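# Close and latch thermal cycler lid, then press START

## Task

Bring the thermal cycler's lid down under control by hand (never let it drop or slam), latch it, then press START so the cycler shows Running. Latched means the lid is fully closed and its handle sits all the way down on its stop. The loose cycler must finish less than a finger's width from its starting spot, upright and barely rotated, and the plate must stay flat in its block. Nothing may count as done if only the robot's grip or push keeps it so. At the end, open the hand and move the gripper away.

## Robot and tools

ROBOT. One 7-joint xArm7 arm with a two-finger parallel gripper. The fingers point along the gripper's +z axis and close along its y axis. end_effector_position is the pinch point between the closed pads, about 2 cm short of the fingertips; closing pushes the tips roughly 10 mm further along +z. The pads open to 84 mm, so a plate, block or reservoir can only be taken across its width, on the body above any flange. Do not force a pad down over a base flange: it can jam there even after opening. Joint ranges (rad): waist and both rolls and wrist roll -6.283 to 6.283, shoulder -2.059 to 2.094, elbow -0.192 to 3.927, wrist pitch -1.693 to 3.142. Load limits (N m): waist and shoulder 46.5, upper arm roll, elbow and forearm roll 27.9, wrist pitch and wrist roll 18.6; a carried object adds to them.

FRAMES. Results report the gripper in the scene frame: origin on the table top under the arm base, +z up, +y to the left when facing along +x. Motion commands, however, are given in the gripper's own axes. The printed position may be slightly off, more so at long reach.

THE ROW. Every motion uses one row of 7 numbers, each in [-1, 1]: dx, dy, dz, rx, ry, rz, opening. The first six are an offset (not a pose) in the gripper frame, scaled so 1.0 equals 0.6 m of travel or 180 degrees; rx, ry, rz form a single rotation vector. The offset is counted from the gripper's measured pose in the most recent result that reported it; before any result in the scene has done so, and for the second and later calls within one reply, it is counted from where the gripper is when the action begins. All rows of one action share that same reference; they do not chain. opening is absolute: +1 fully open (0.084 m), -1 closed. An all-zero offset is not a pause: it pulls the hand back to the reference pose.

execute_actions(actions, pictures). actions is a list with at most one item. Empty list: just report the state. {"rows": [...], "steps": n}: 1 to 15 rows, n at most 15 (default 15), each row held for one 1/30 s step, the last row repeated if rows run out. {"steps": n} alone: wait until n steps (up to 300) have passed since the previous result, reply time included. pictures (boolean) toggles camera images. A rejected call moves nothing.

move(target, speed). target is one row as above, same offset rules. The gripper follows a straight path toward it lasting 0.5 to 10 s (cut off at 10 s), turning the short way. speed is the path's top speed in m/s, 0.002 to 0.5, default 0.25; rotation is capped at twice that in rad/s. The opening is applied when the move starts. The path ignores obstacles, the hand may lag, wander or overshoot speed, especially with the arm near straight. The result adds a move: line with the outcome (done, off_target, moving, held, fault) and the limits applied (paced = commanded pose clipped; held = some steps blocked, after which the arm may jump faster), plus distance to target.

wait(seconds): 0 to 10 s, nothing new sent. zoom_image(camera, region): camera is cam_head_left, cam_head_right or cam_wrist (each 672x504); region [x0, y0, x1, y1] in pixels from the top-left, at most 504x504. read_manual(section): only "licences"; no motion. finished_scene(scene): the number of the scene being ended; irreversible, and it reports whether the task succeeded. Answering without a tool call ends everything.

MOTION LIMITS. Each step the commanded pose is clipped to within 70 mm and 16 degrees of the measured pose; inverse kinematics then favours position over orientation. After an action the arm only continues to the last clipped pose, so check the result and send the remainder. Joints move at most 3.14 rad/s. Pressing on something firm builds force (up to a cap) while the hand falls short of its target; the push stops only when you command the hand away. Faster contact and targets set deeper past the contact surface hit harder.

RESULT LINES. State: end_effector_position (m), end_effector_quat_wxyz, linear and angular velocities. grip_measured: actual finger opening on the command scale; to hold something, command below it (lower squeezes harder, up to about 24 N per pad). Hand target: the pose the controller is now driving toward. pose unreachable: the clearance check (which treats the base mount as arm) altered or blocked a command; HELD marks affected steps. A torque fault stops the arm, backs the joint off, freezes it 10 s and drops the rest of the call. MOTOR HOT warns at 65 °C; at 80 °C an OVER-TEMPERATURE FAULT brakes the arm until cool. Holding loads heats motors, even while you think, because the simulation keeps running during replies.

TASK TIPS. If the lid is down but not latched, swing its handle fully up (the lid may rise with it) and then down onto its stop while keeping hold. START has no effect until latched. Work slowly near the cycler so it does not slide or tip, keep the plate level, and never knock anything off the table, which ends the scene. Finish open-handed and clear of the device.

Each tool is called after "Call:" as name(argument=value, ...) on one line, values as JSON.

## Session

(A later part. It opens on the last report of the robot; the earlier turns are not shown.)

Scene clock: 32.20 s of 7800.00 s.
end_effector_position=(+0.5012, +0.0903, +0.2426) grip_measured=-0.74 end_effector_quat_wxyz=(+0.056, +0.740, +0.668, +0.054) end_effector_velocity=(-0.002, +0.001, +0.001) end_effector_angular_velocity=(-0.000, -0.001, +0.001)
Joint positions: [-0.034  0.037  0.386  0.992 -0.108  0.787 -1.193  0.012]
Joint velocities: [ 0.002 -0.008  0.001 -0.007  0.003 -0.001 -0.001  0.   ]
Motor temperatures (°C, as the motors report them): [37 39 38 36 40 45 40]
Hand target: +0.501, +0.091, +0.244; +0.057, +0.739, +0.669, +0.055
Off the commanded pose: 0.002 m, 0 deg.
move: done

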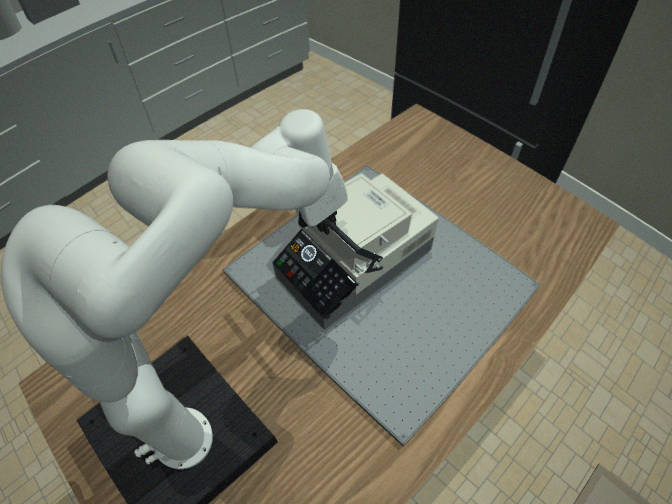

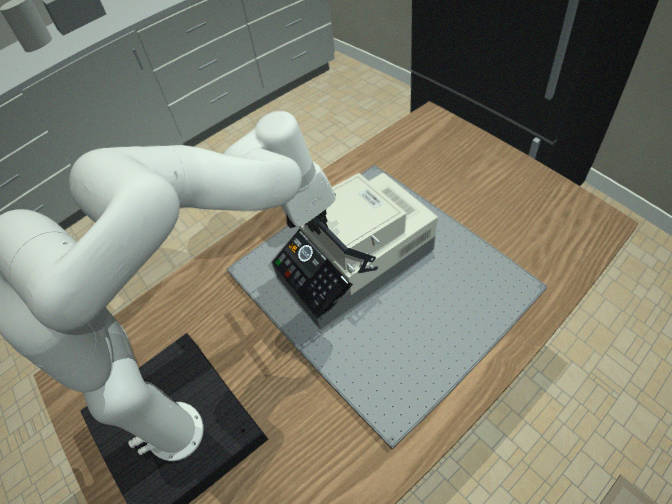

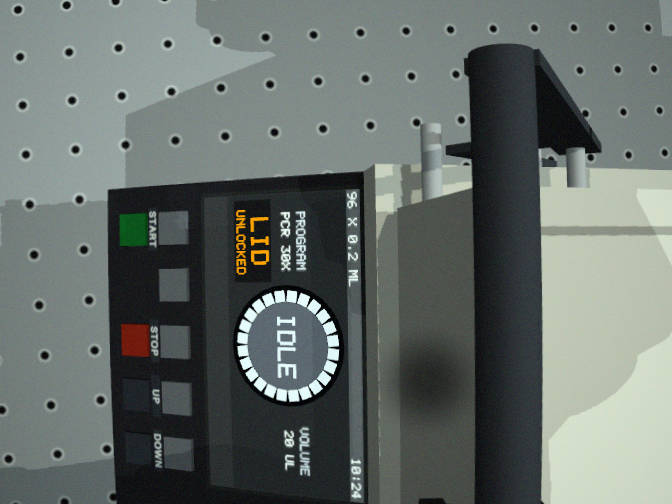

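Call:
move(target=[0,-0.056,0.034,-0.04,0,0,-1], speed=0.04)

Call:
move(target=[0,-0.024,0.045,-0.02,0,0,-1], speed=0.03)

Scene clock: 39.40 s of 7800.00 s.
end_effector_position=(+0.4707, +0.0942, +0.2168) grip_measured=-0.74 end_effector_quat_wxyz=(+0.103, +0.734, +0.664, +0.095) end_effector_velocity=(+0.002, -0.001, +0.003) end_effector_angular_velocity=(-0.000, -0.007, -0.002)
Joint positions: [-0.028 -0.077  0.4    0.737 -0.153  0.524 -1.117  0.012]
Joint velocities: [-0.002 -0.004  0.     0.005  0.     0.001 -0.    -0.   ]
Motor temperatures (°C, as the motors report them): [37 39 38 37 40 45 40]
Hand target: +0.471, +0.093, +0.217; +0.103, +0.735, +0.664, +0.096
Off the commanded pose: 0.001 m, 0 deg.
After step 90, 2.03 s passed at rest.
move: done

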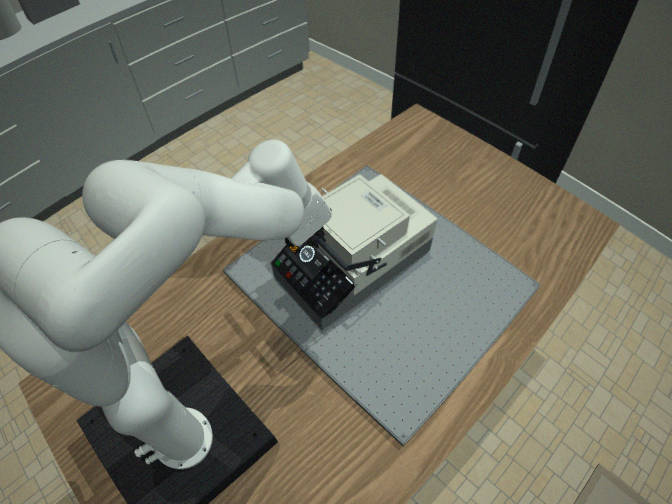

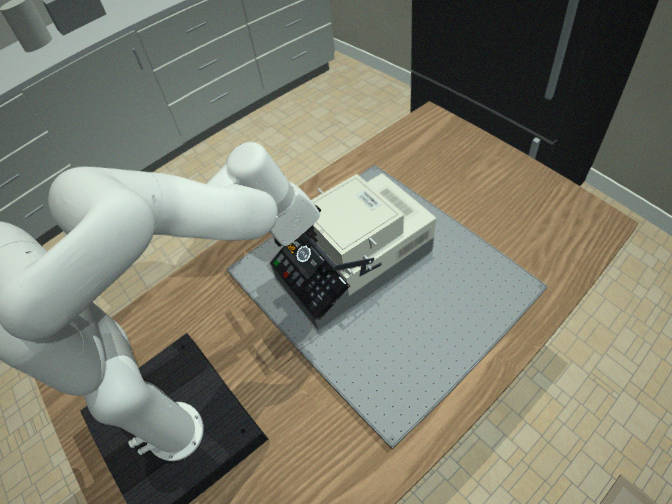

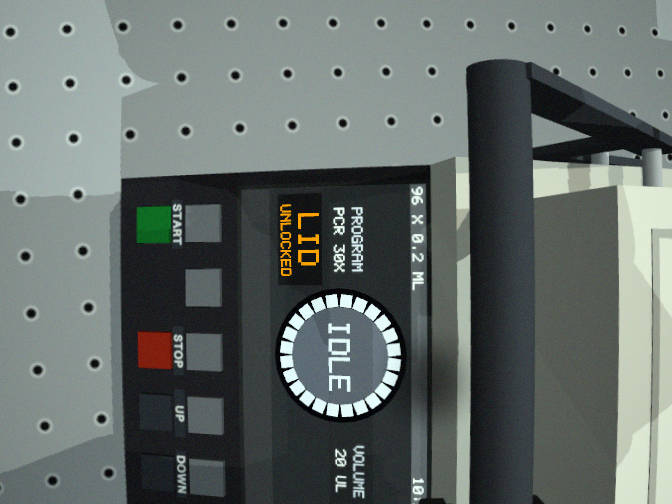

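Scene clock: 40.73 s of 7800.00 s.
end_effector_position=(+0.4640, +0.0950, +0.1871) grip_measured=-0.74 end_effector_quat_wxyz=(+0.125, +0.730, +0.661, +0.115) end_effector_velocity=(+0.001, -0.000, -0.001) end_effector_angular_velocity=(+0.000, -0.007, -0.002)
Joint positions: [-0.051 -0.047  0.415  0.64  -0.309  0.35  -0.975  0.012]
Joint velocities: [-0.004  0.006  0.001 -0.001 -0.02  -0.012  0.018  0.   ]
Motor temperatures (°C, as the motors report them): [37 39 38 37 40 45 40]
Hand target: +0.464, +0.095, +0.187; +0.126, +0.731, +0.661, +0.116
Off the commanded pose: 0.000 m, 0 deg.
move: done

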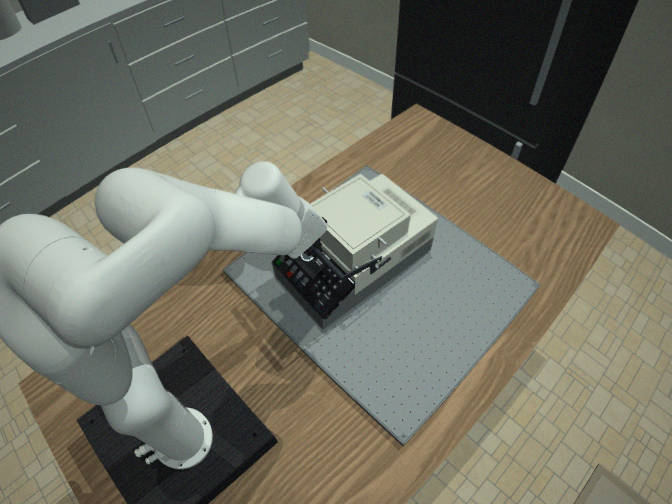

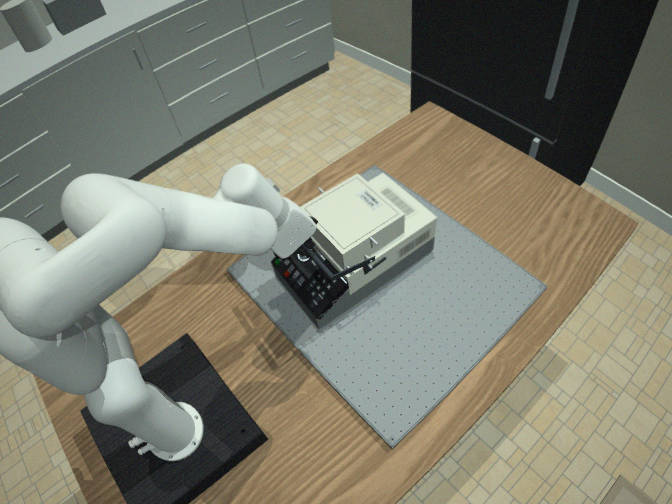

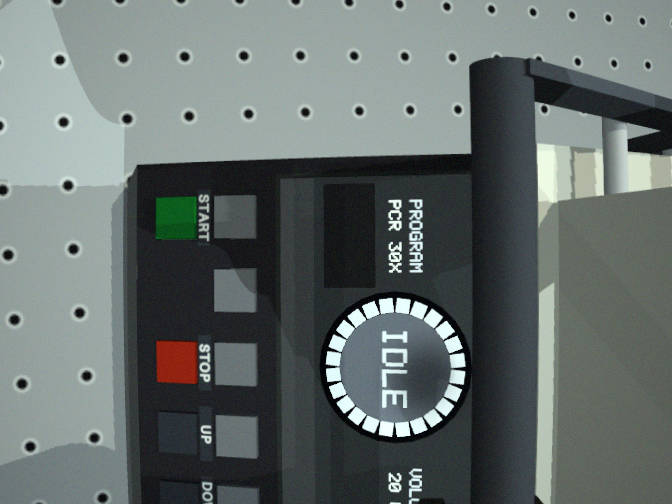

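Call:
move(target=[0,-0.018,0.033,0,0,0,-1], speed=0.025)

Scene clock: 43.00 s of 7800.00 s.
end_effector_position=(+0.4659, +0.0952, +0.1700) grip_measured=-0.74 end_effector_quat_wxyz=(+0.129, +0.731, +0.659, +0.121) end_effector_velocity=(-0.000, -0.000, -0.003) end_effector_angular_velocity=(-0.006, +0.010, -0.002)
Joint positions: [-0.064  0.006  0.41   0.632 -0.43   0.288 -0.875  0.012]
Joint velocities: [ 0.002  0.013 -0.001  0.009 -0.018  0.011  0.017 -0.001]
Motor temperatures (°C, as the motors report them): [37 39 38 37 40 45 40]
Hand target: +0.461, +0.095, +0.165; +0.125, +0.730, +0.661, +0.115
Off the commanded pose: 0.007 m, 1 deg.
move: off_target

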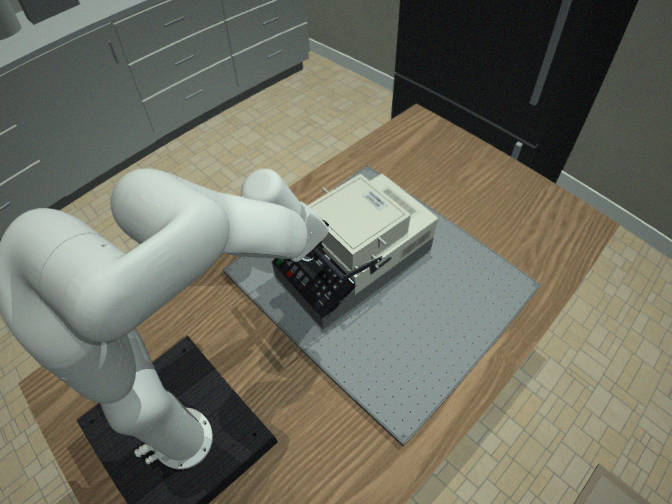

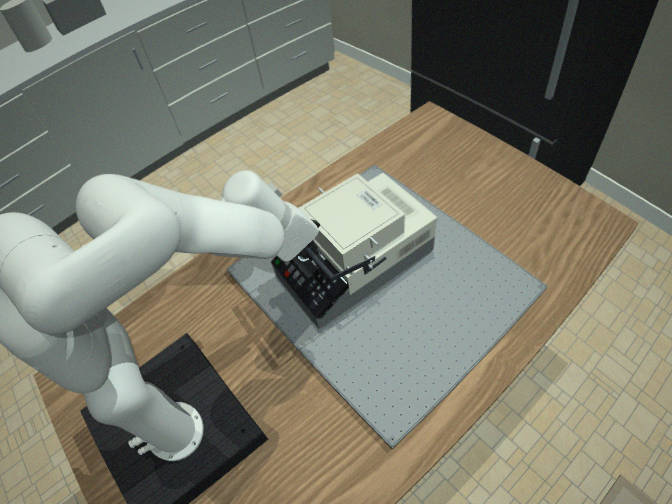

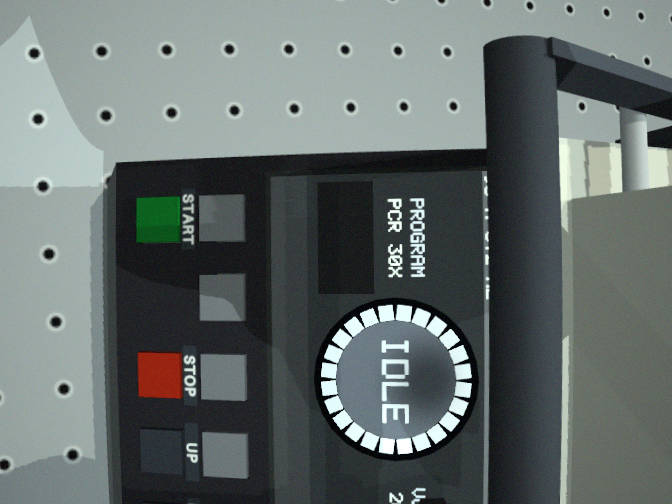

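Call:
move(target=[0,0.006,0.014,0,0,0,-1], speed=0.015)

Call:
move(target=[0,-0.003,0,0,0,0,-0.45])

Call:
move(target=[0,-0.02,-0.09,0,0,0,-0.45], speed=0.1)

Call:
move(target=[0.045,-0.125,0.0,0.055,0,0,-1], speed=0.1)

Scene clock: 45.47 s of 7800.00 s.
end_effector_position=(+0.4707, +0.0953, +0.1617) grip_measured=-0.92 end_effector_quat_wxyz=(+0.127, +0.730, +0.660, +0.120) end_effector_velocity=(+0.001, -0.001, +0.002) end_effector_angular_velocity=(-0.003, -0.004, -0.002)
Joint positions: [-0.068  0.046  0.404  0.652 -0.485  0.278 -0.836  0.003]
Joint velocities: [-0.002 -0.004 -0.     0.001 -0.005  0.002  0.004  0.   ]
Motor temperatures (°C, as the motors report them): [37 39 38 37 40 45 40]
Hand target: +0.472, +0.095, +0.163; +0.129, +0.731, +0.659, +0.121
Off the commanded pose: 0.002 m, 0 deg.
move: done

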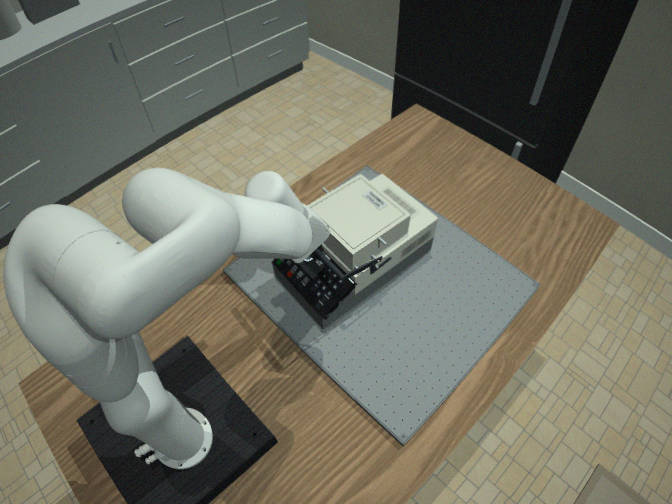

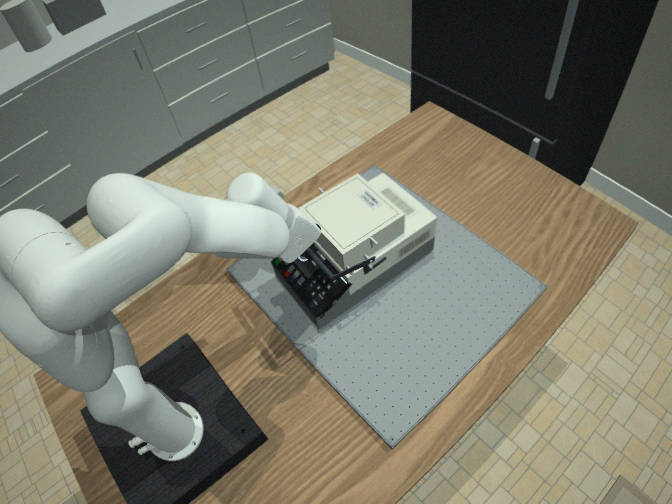

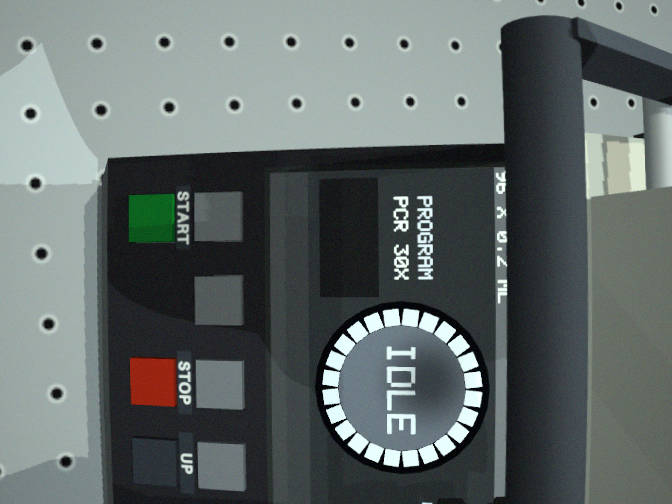

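Scene clock: 46.17 s of 7800.00 s.
end_effector_position=(+0.4689, +0.0954, +0.1610) grip_measured=-0.47 end_effector_quat_wxyz=(+0.127, +0.730, +0.660, +0.119) end_effector_velocity=(-0.000, -0.000, -0.000) end_effector_angular_velocity=(-0.001, -0.000, +0.001)
Joint positions: [-0.067  0.044  0.404  0.647 -0.487  0.276 -0.833  0.024]
Joint velocities: [-0.    -0.     0.    -0.001 -0.002 -0.001  0.     0.   ]
Motor temperatures (°C, as the motors report them): [37 39 38 37 40 45 40]
Hand target: +0.469, +0.095, +0.161; +0.127, +0.730, +0.660, +0.120
Off the commanded pose: 0.000 m, 0 deg.
move: done

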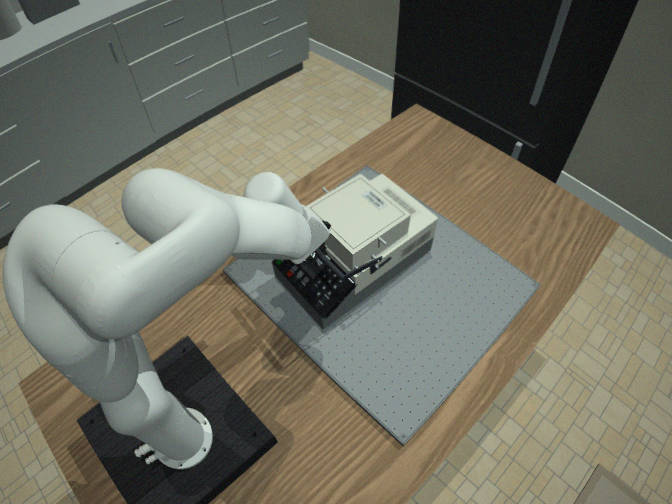

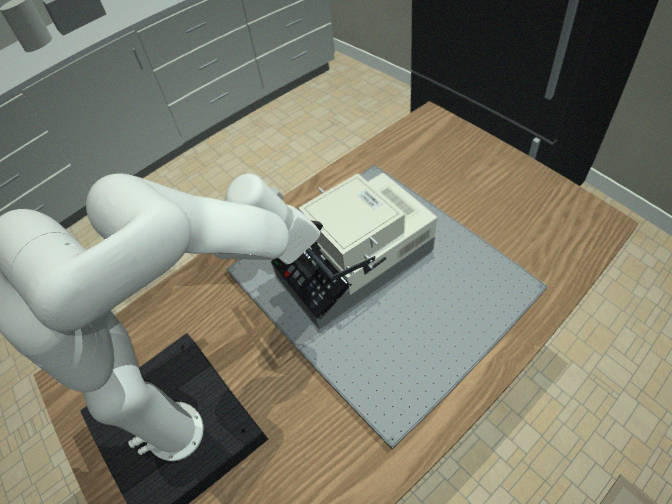

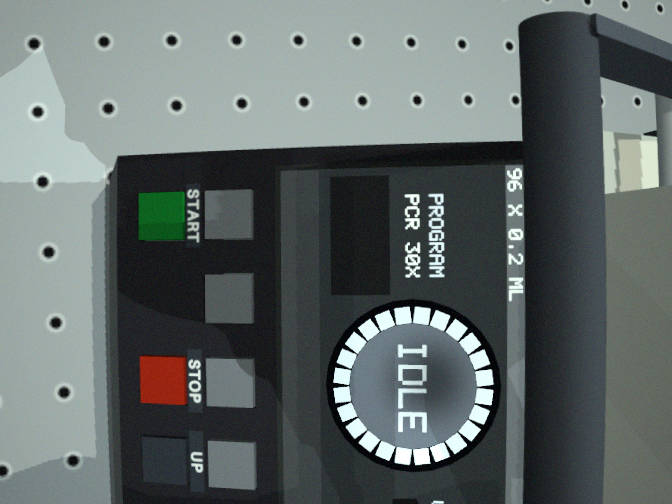

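Scene clock: 47.17 s of 7800.00 s.
end_effector_position=(+0.4399, +0.0992, +0.2086) grip_measured=-0.46 end_effector_quat_wxyz=(+0.128, +0.730, +0.661, +0.121) end_effector_velocity=(-0.001, -0.002, -0.001) end_effector_angular_velocity=(+0.002, +0.005, -0.002)
Joint positions: [-0.003 -0.185  0.407  0.567 -0.173  0.388 -1.056  0.024]
Joint velocities: [ 0.002  0.    -0.005 -0.001  0.01   0.003 -0.01   0.   ]
Motor temperatures (°C, as the motors report them): [37 39 38 37 40 45 40]
Hand target: +0.439, +0.098, +0.208; +0.127, +0.730, +0.660, +0.119
Off the commanded pose: 0.002 m, 0 deg.
move: done

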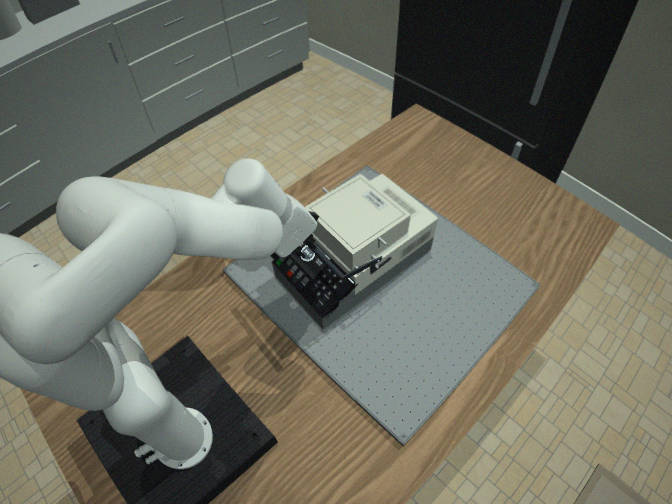

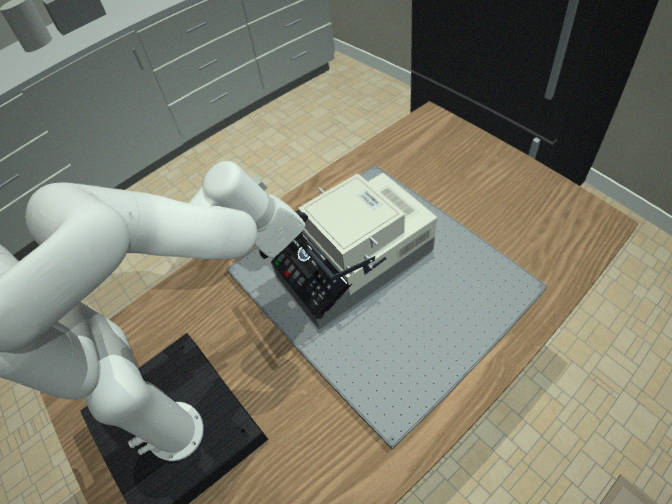

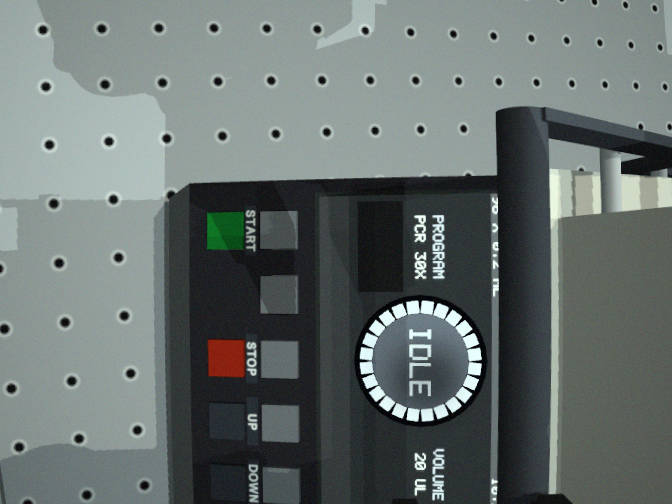

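Scene clock: 48.43 s of 7800.00 s.
end_effector_position=(+0.3728, +0.1331, +0.1829) grip_measured=-1.00 end_effector_quat_wxyz=(+0.065, +0.738, +0.669, +0.063) end_effector_velocity=(-0.002, +0.001, -0.001) end_effector_angular_velocity=(-0.001, +0.006, +0.002)
Joint positions: [ 0.106 -0.237  0.433  0.507 -0.006  0.542 -1.073  0.   ]
Joint velocities: [ 0.003 -0.001  0.002 -0.002  0.003  0.004 -0.     0.   ]
Motor temperatures (°C, as the motors report them): [37 39 38 37 40 45 40]
Hand target: +0.372, +0.133, +0.183; +0.064, +0.738, +0.669, +0.063
Off the commanded pose: 0.000 m, 0 deg.
move: done

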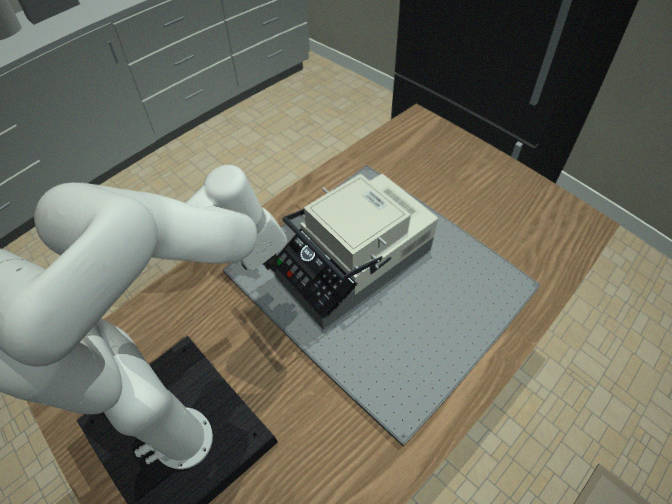

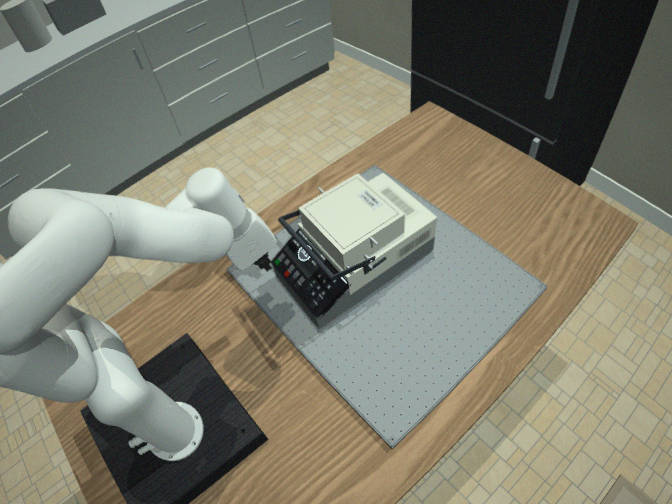

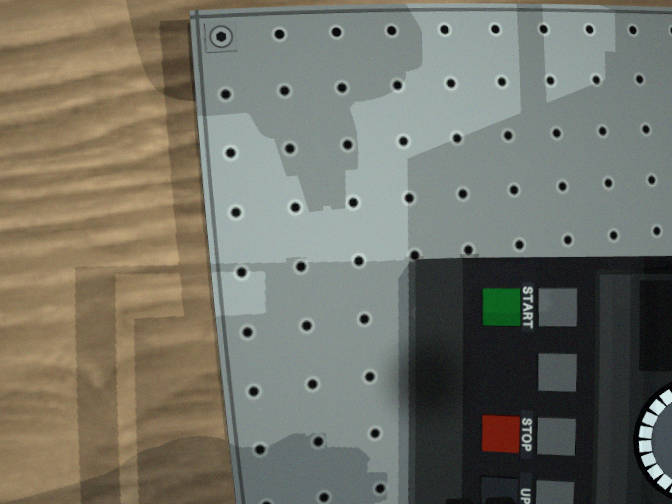

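Call:
move(target=[0.08,0.036,0.115,0,0,0,-1], speed=0.06)

Scene clock: 51.63 s of 7800.00 s.
end_effector_position=(+0.4109, +0.1779, +0.1192) grip_measured=-1.00 end_effector_quat_wxyz=(+0.064, +0.738, +0.668, +0.063) end_effector_velocity=(+0.001, +0.001, -0.001) end_effector_angular_velocity=(-0.002, -0.001, -0.002)
Joint positions: [ 0.084  0.137  0.472  0.67  -0.435  0.4   -0.68   0.   ]
Joint velocities: [ 0.005  0.006 -0.004  0.005 -0.012  0.     0.013  0.   ]
Motor temperatures (°C, as the motors report them): [37 39 38 37 40 45 40]
Hand target: +0.411, +0.178, +0.119; +0.064, +0.738, +0.669, +0.063
Off the commanded pose: 0.000 m, 0 deg.
move: done

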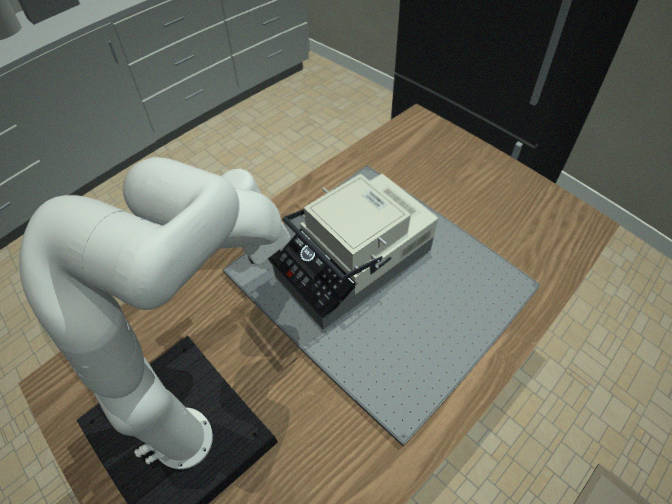

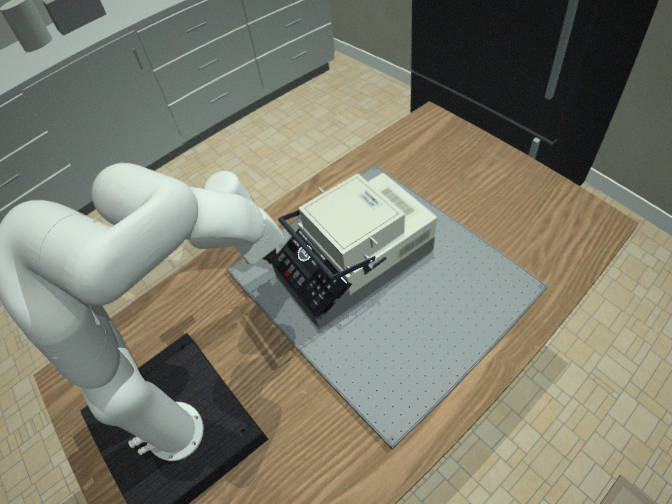

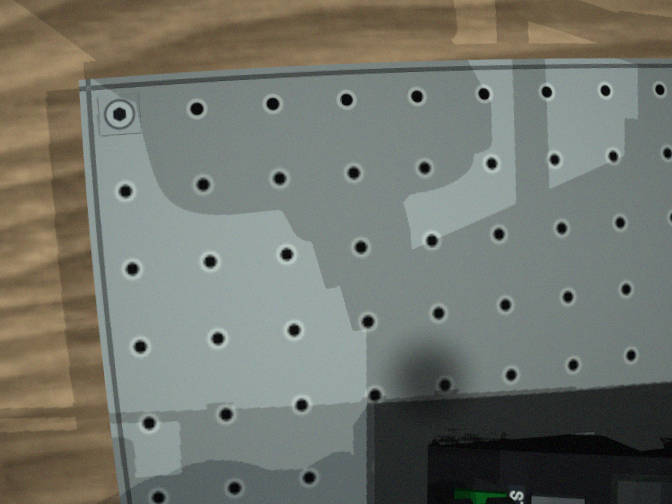

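Call:
move(target=[0.006,0.002,0.046,0,0,0,-1], speed=0.015)

Call:
move(target=[0,-0.03,-0.2,0,0,0,-1], speed=0.15)

Scene clock: 55.47 s of 7800.00 s.
end_effector_position=(+0.4179, +0.1809, +0.0992) grip_measured=-1.00 end_effector_quat_wxyz=(+0.071, +0.736, +0.670, +0.065) end_effector_velocity=(+0.002, -0.001, +0.001) end_effector_angular_velocity=(-0.005, -0.004, -0.003)
Joint positions: [ 0.125  0.22   0.415  0.702 -0.584  0.363 -0.562  0.   ]
Joint velocities: [ 0.004  0.001 -0.006  0.006 -0.01   0.005  0.008  0.   ]
Motor temperatures (°C, as the motors report them): [37 39 38 37 40 45 40]
Hand target: +0.417, +0.181, +0.092; +0.064, +0.738, +0.668, +0.063
Off the commanded pose: 0.007 m, 1 deg.
move: off_target

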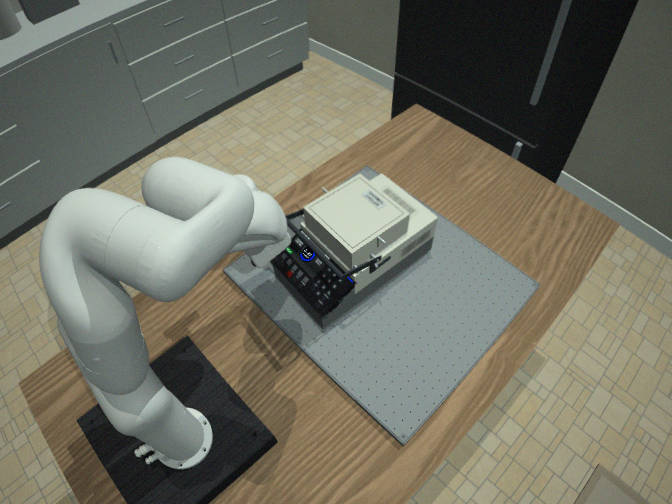

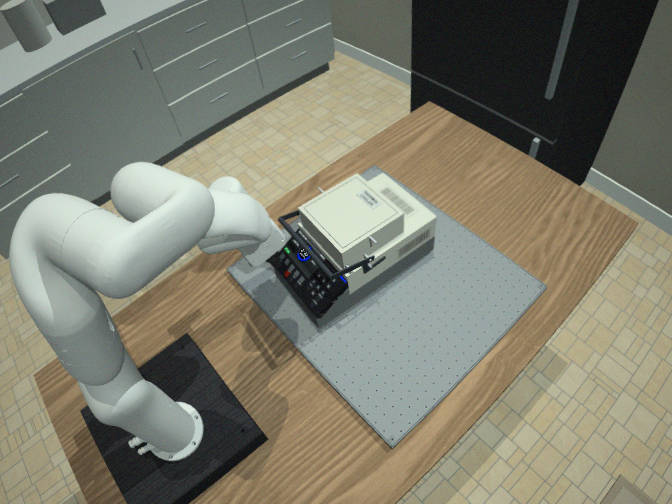

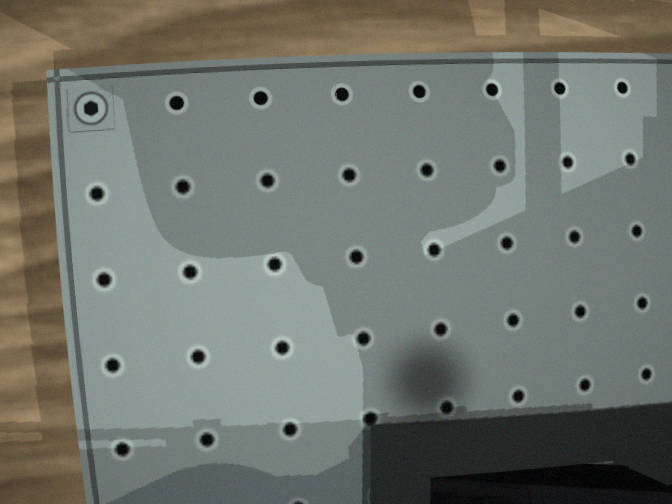

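Scene clock: 56.77 s of 7800.00 s.
end_effector_position=(+0.3773, +0.1849, +0.2131) grip_measured=-1.00 end_effector_quat_wxyz=(+0.071, +0.736, +0.670, +0.065) end_effector_velocity=(-0.000, +0.001, +0.003) end_effector_angular_velocity=(+0.002, -0.001, +0.000)
Joint positions: [ 0.165 -0.22   0.49   0.63  -0.05   0.65  -0.929  0.   ]
Joint velocities: [ 0.004 -0.008 -0.002  0.003  0.008  0.008 -0.005  0.   ]
Motor temperatures (°C, as the motors report them): [37 39 38 37 40 45 40]
Hand target: +0.377, +0.185, +0.214; +0.071, +0.736, +0.670, +0.066
Off the commanded pose: 0.001 m, 0 deg.
move: done

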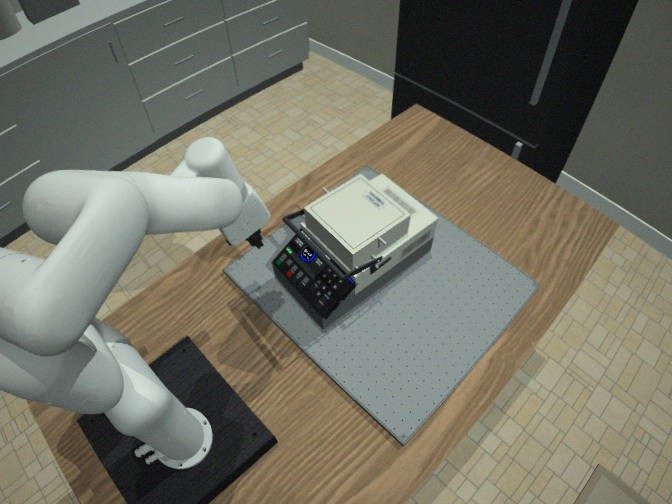

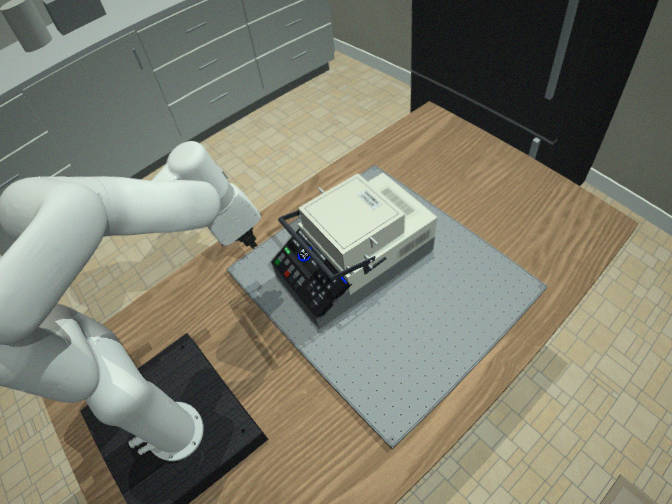

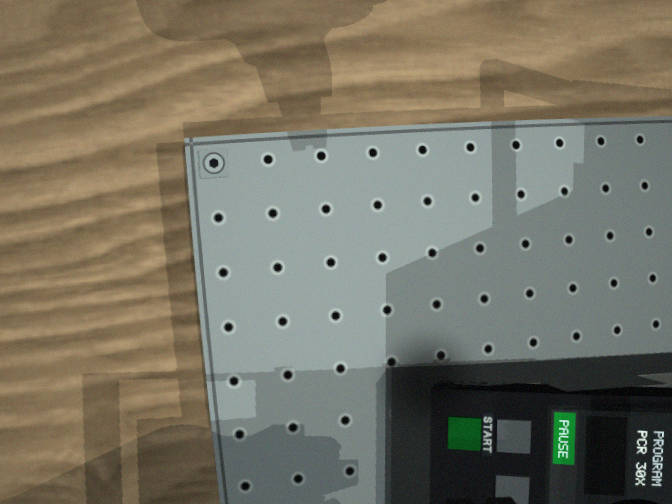

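Call:
move(target=[0.15,-0.1,-0.15,0,0,0,1])

Call:
finished_scene(scene=2)

Scene clock: 58.50 s of 7800.00 s.
end_effector_position=(+0.3099, +0.2816, +0.2893) grip_measured=+1.00 end_effector_quat_wxyz=(+0.070, +0.736, +0.670, +0.065) end_effector_velocity=(-0.002, +0.004, +0.003) end_effector_angular_velocity=(+0.000, -0.003, +0.004)
Joint positions: [ 0.297 -0.341  0.631  0.795  0.033  0.94  -0.725  0.084]
Joint velocities: [ 0.004 -0.002  0.005  0.008 -0.     0.007  0.005 -0.   ]
Motor temperatures (°C, as the motors report them): [37 39 38 37 40 45 40]
Hand target: +0.310, +0.282, +0.290; +0.070, +0.736, +0.670, +0.065
Off the commanded pose: 0.001 m, 0 deg.
move: done

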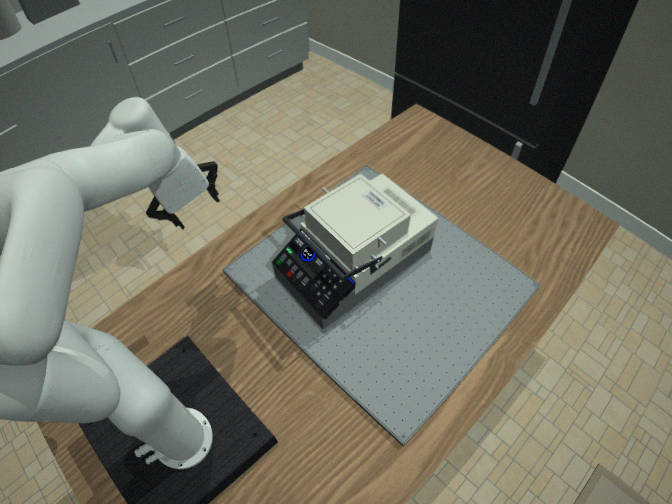

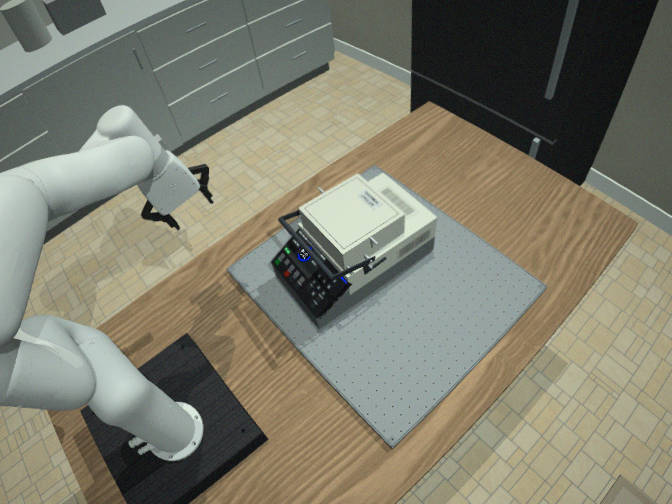

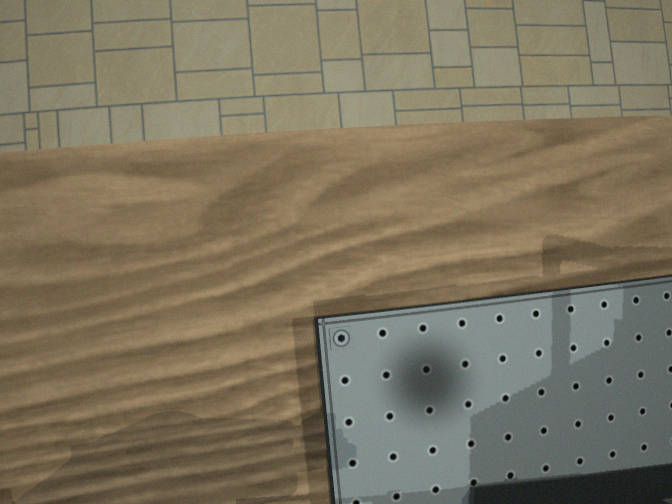

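The scene is finished: the task was done.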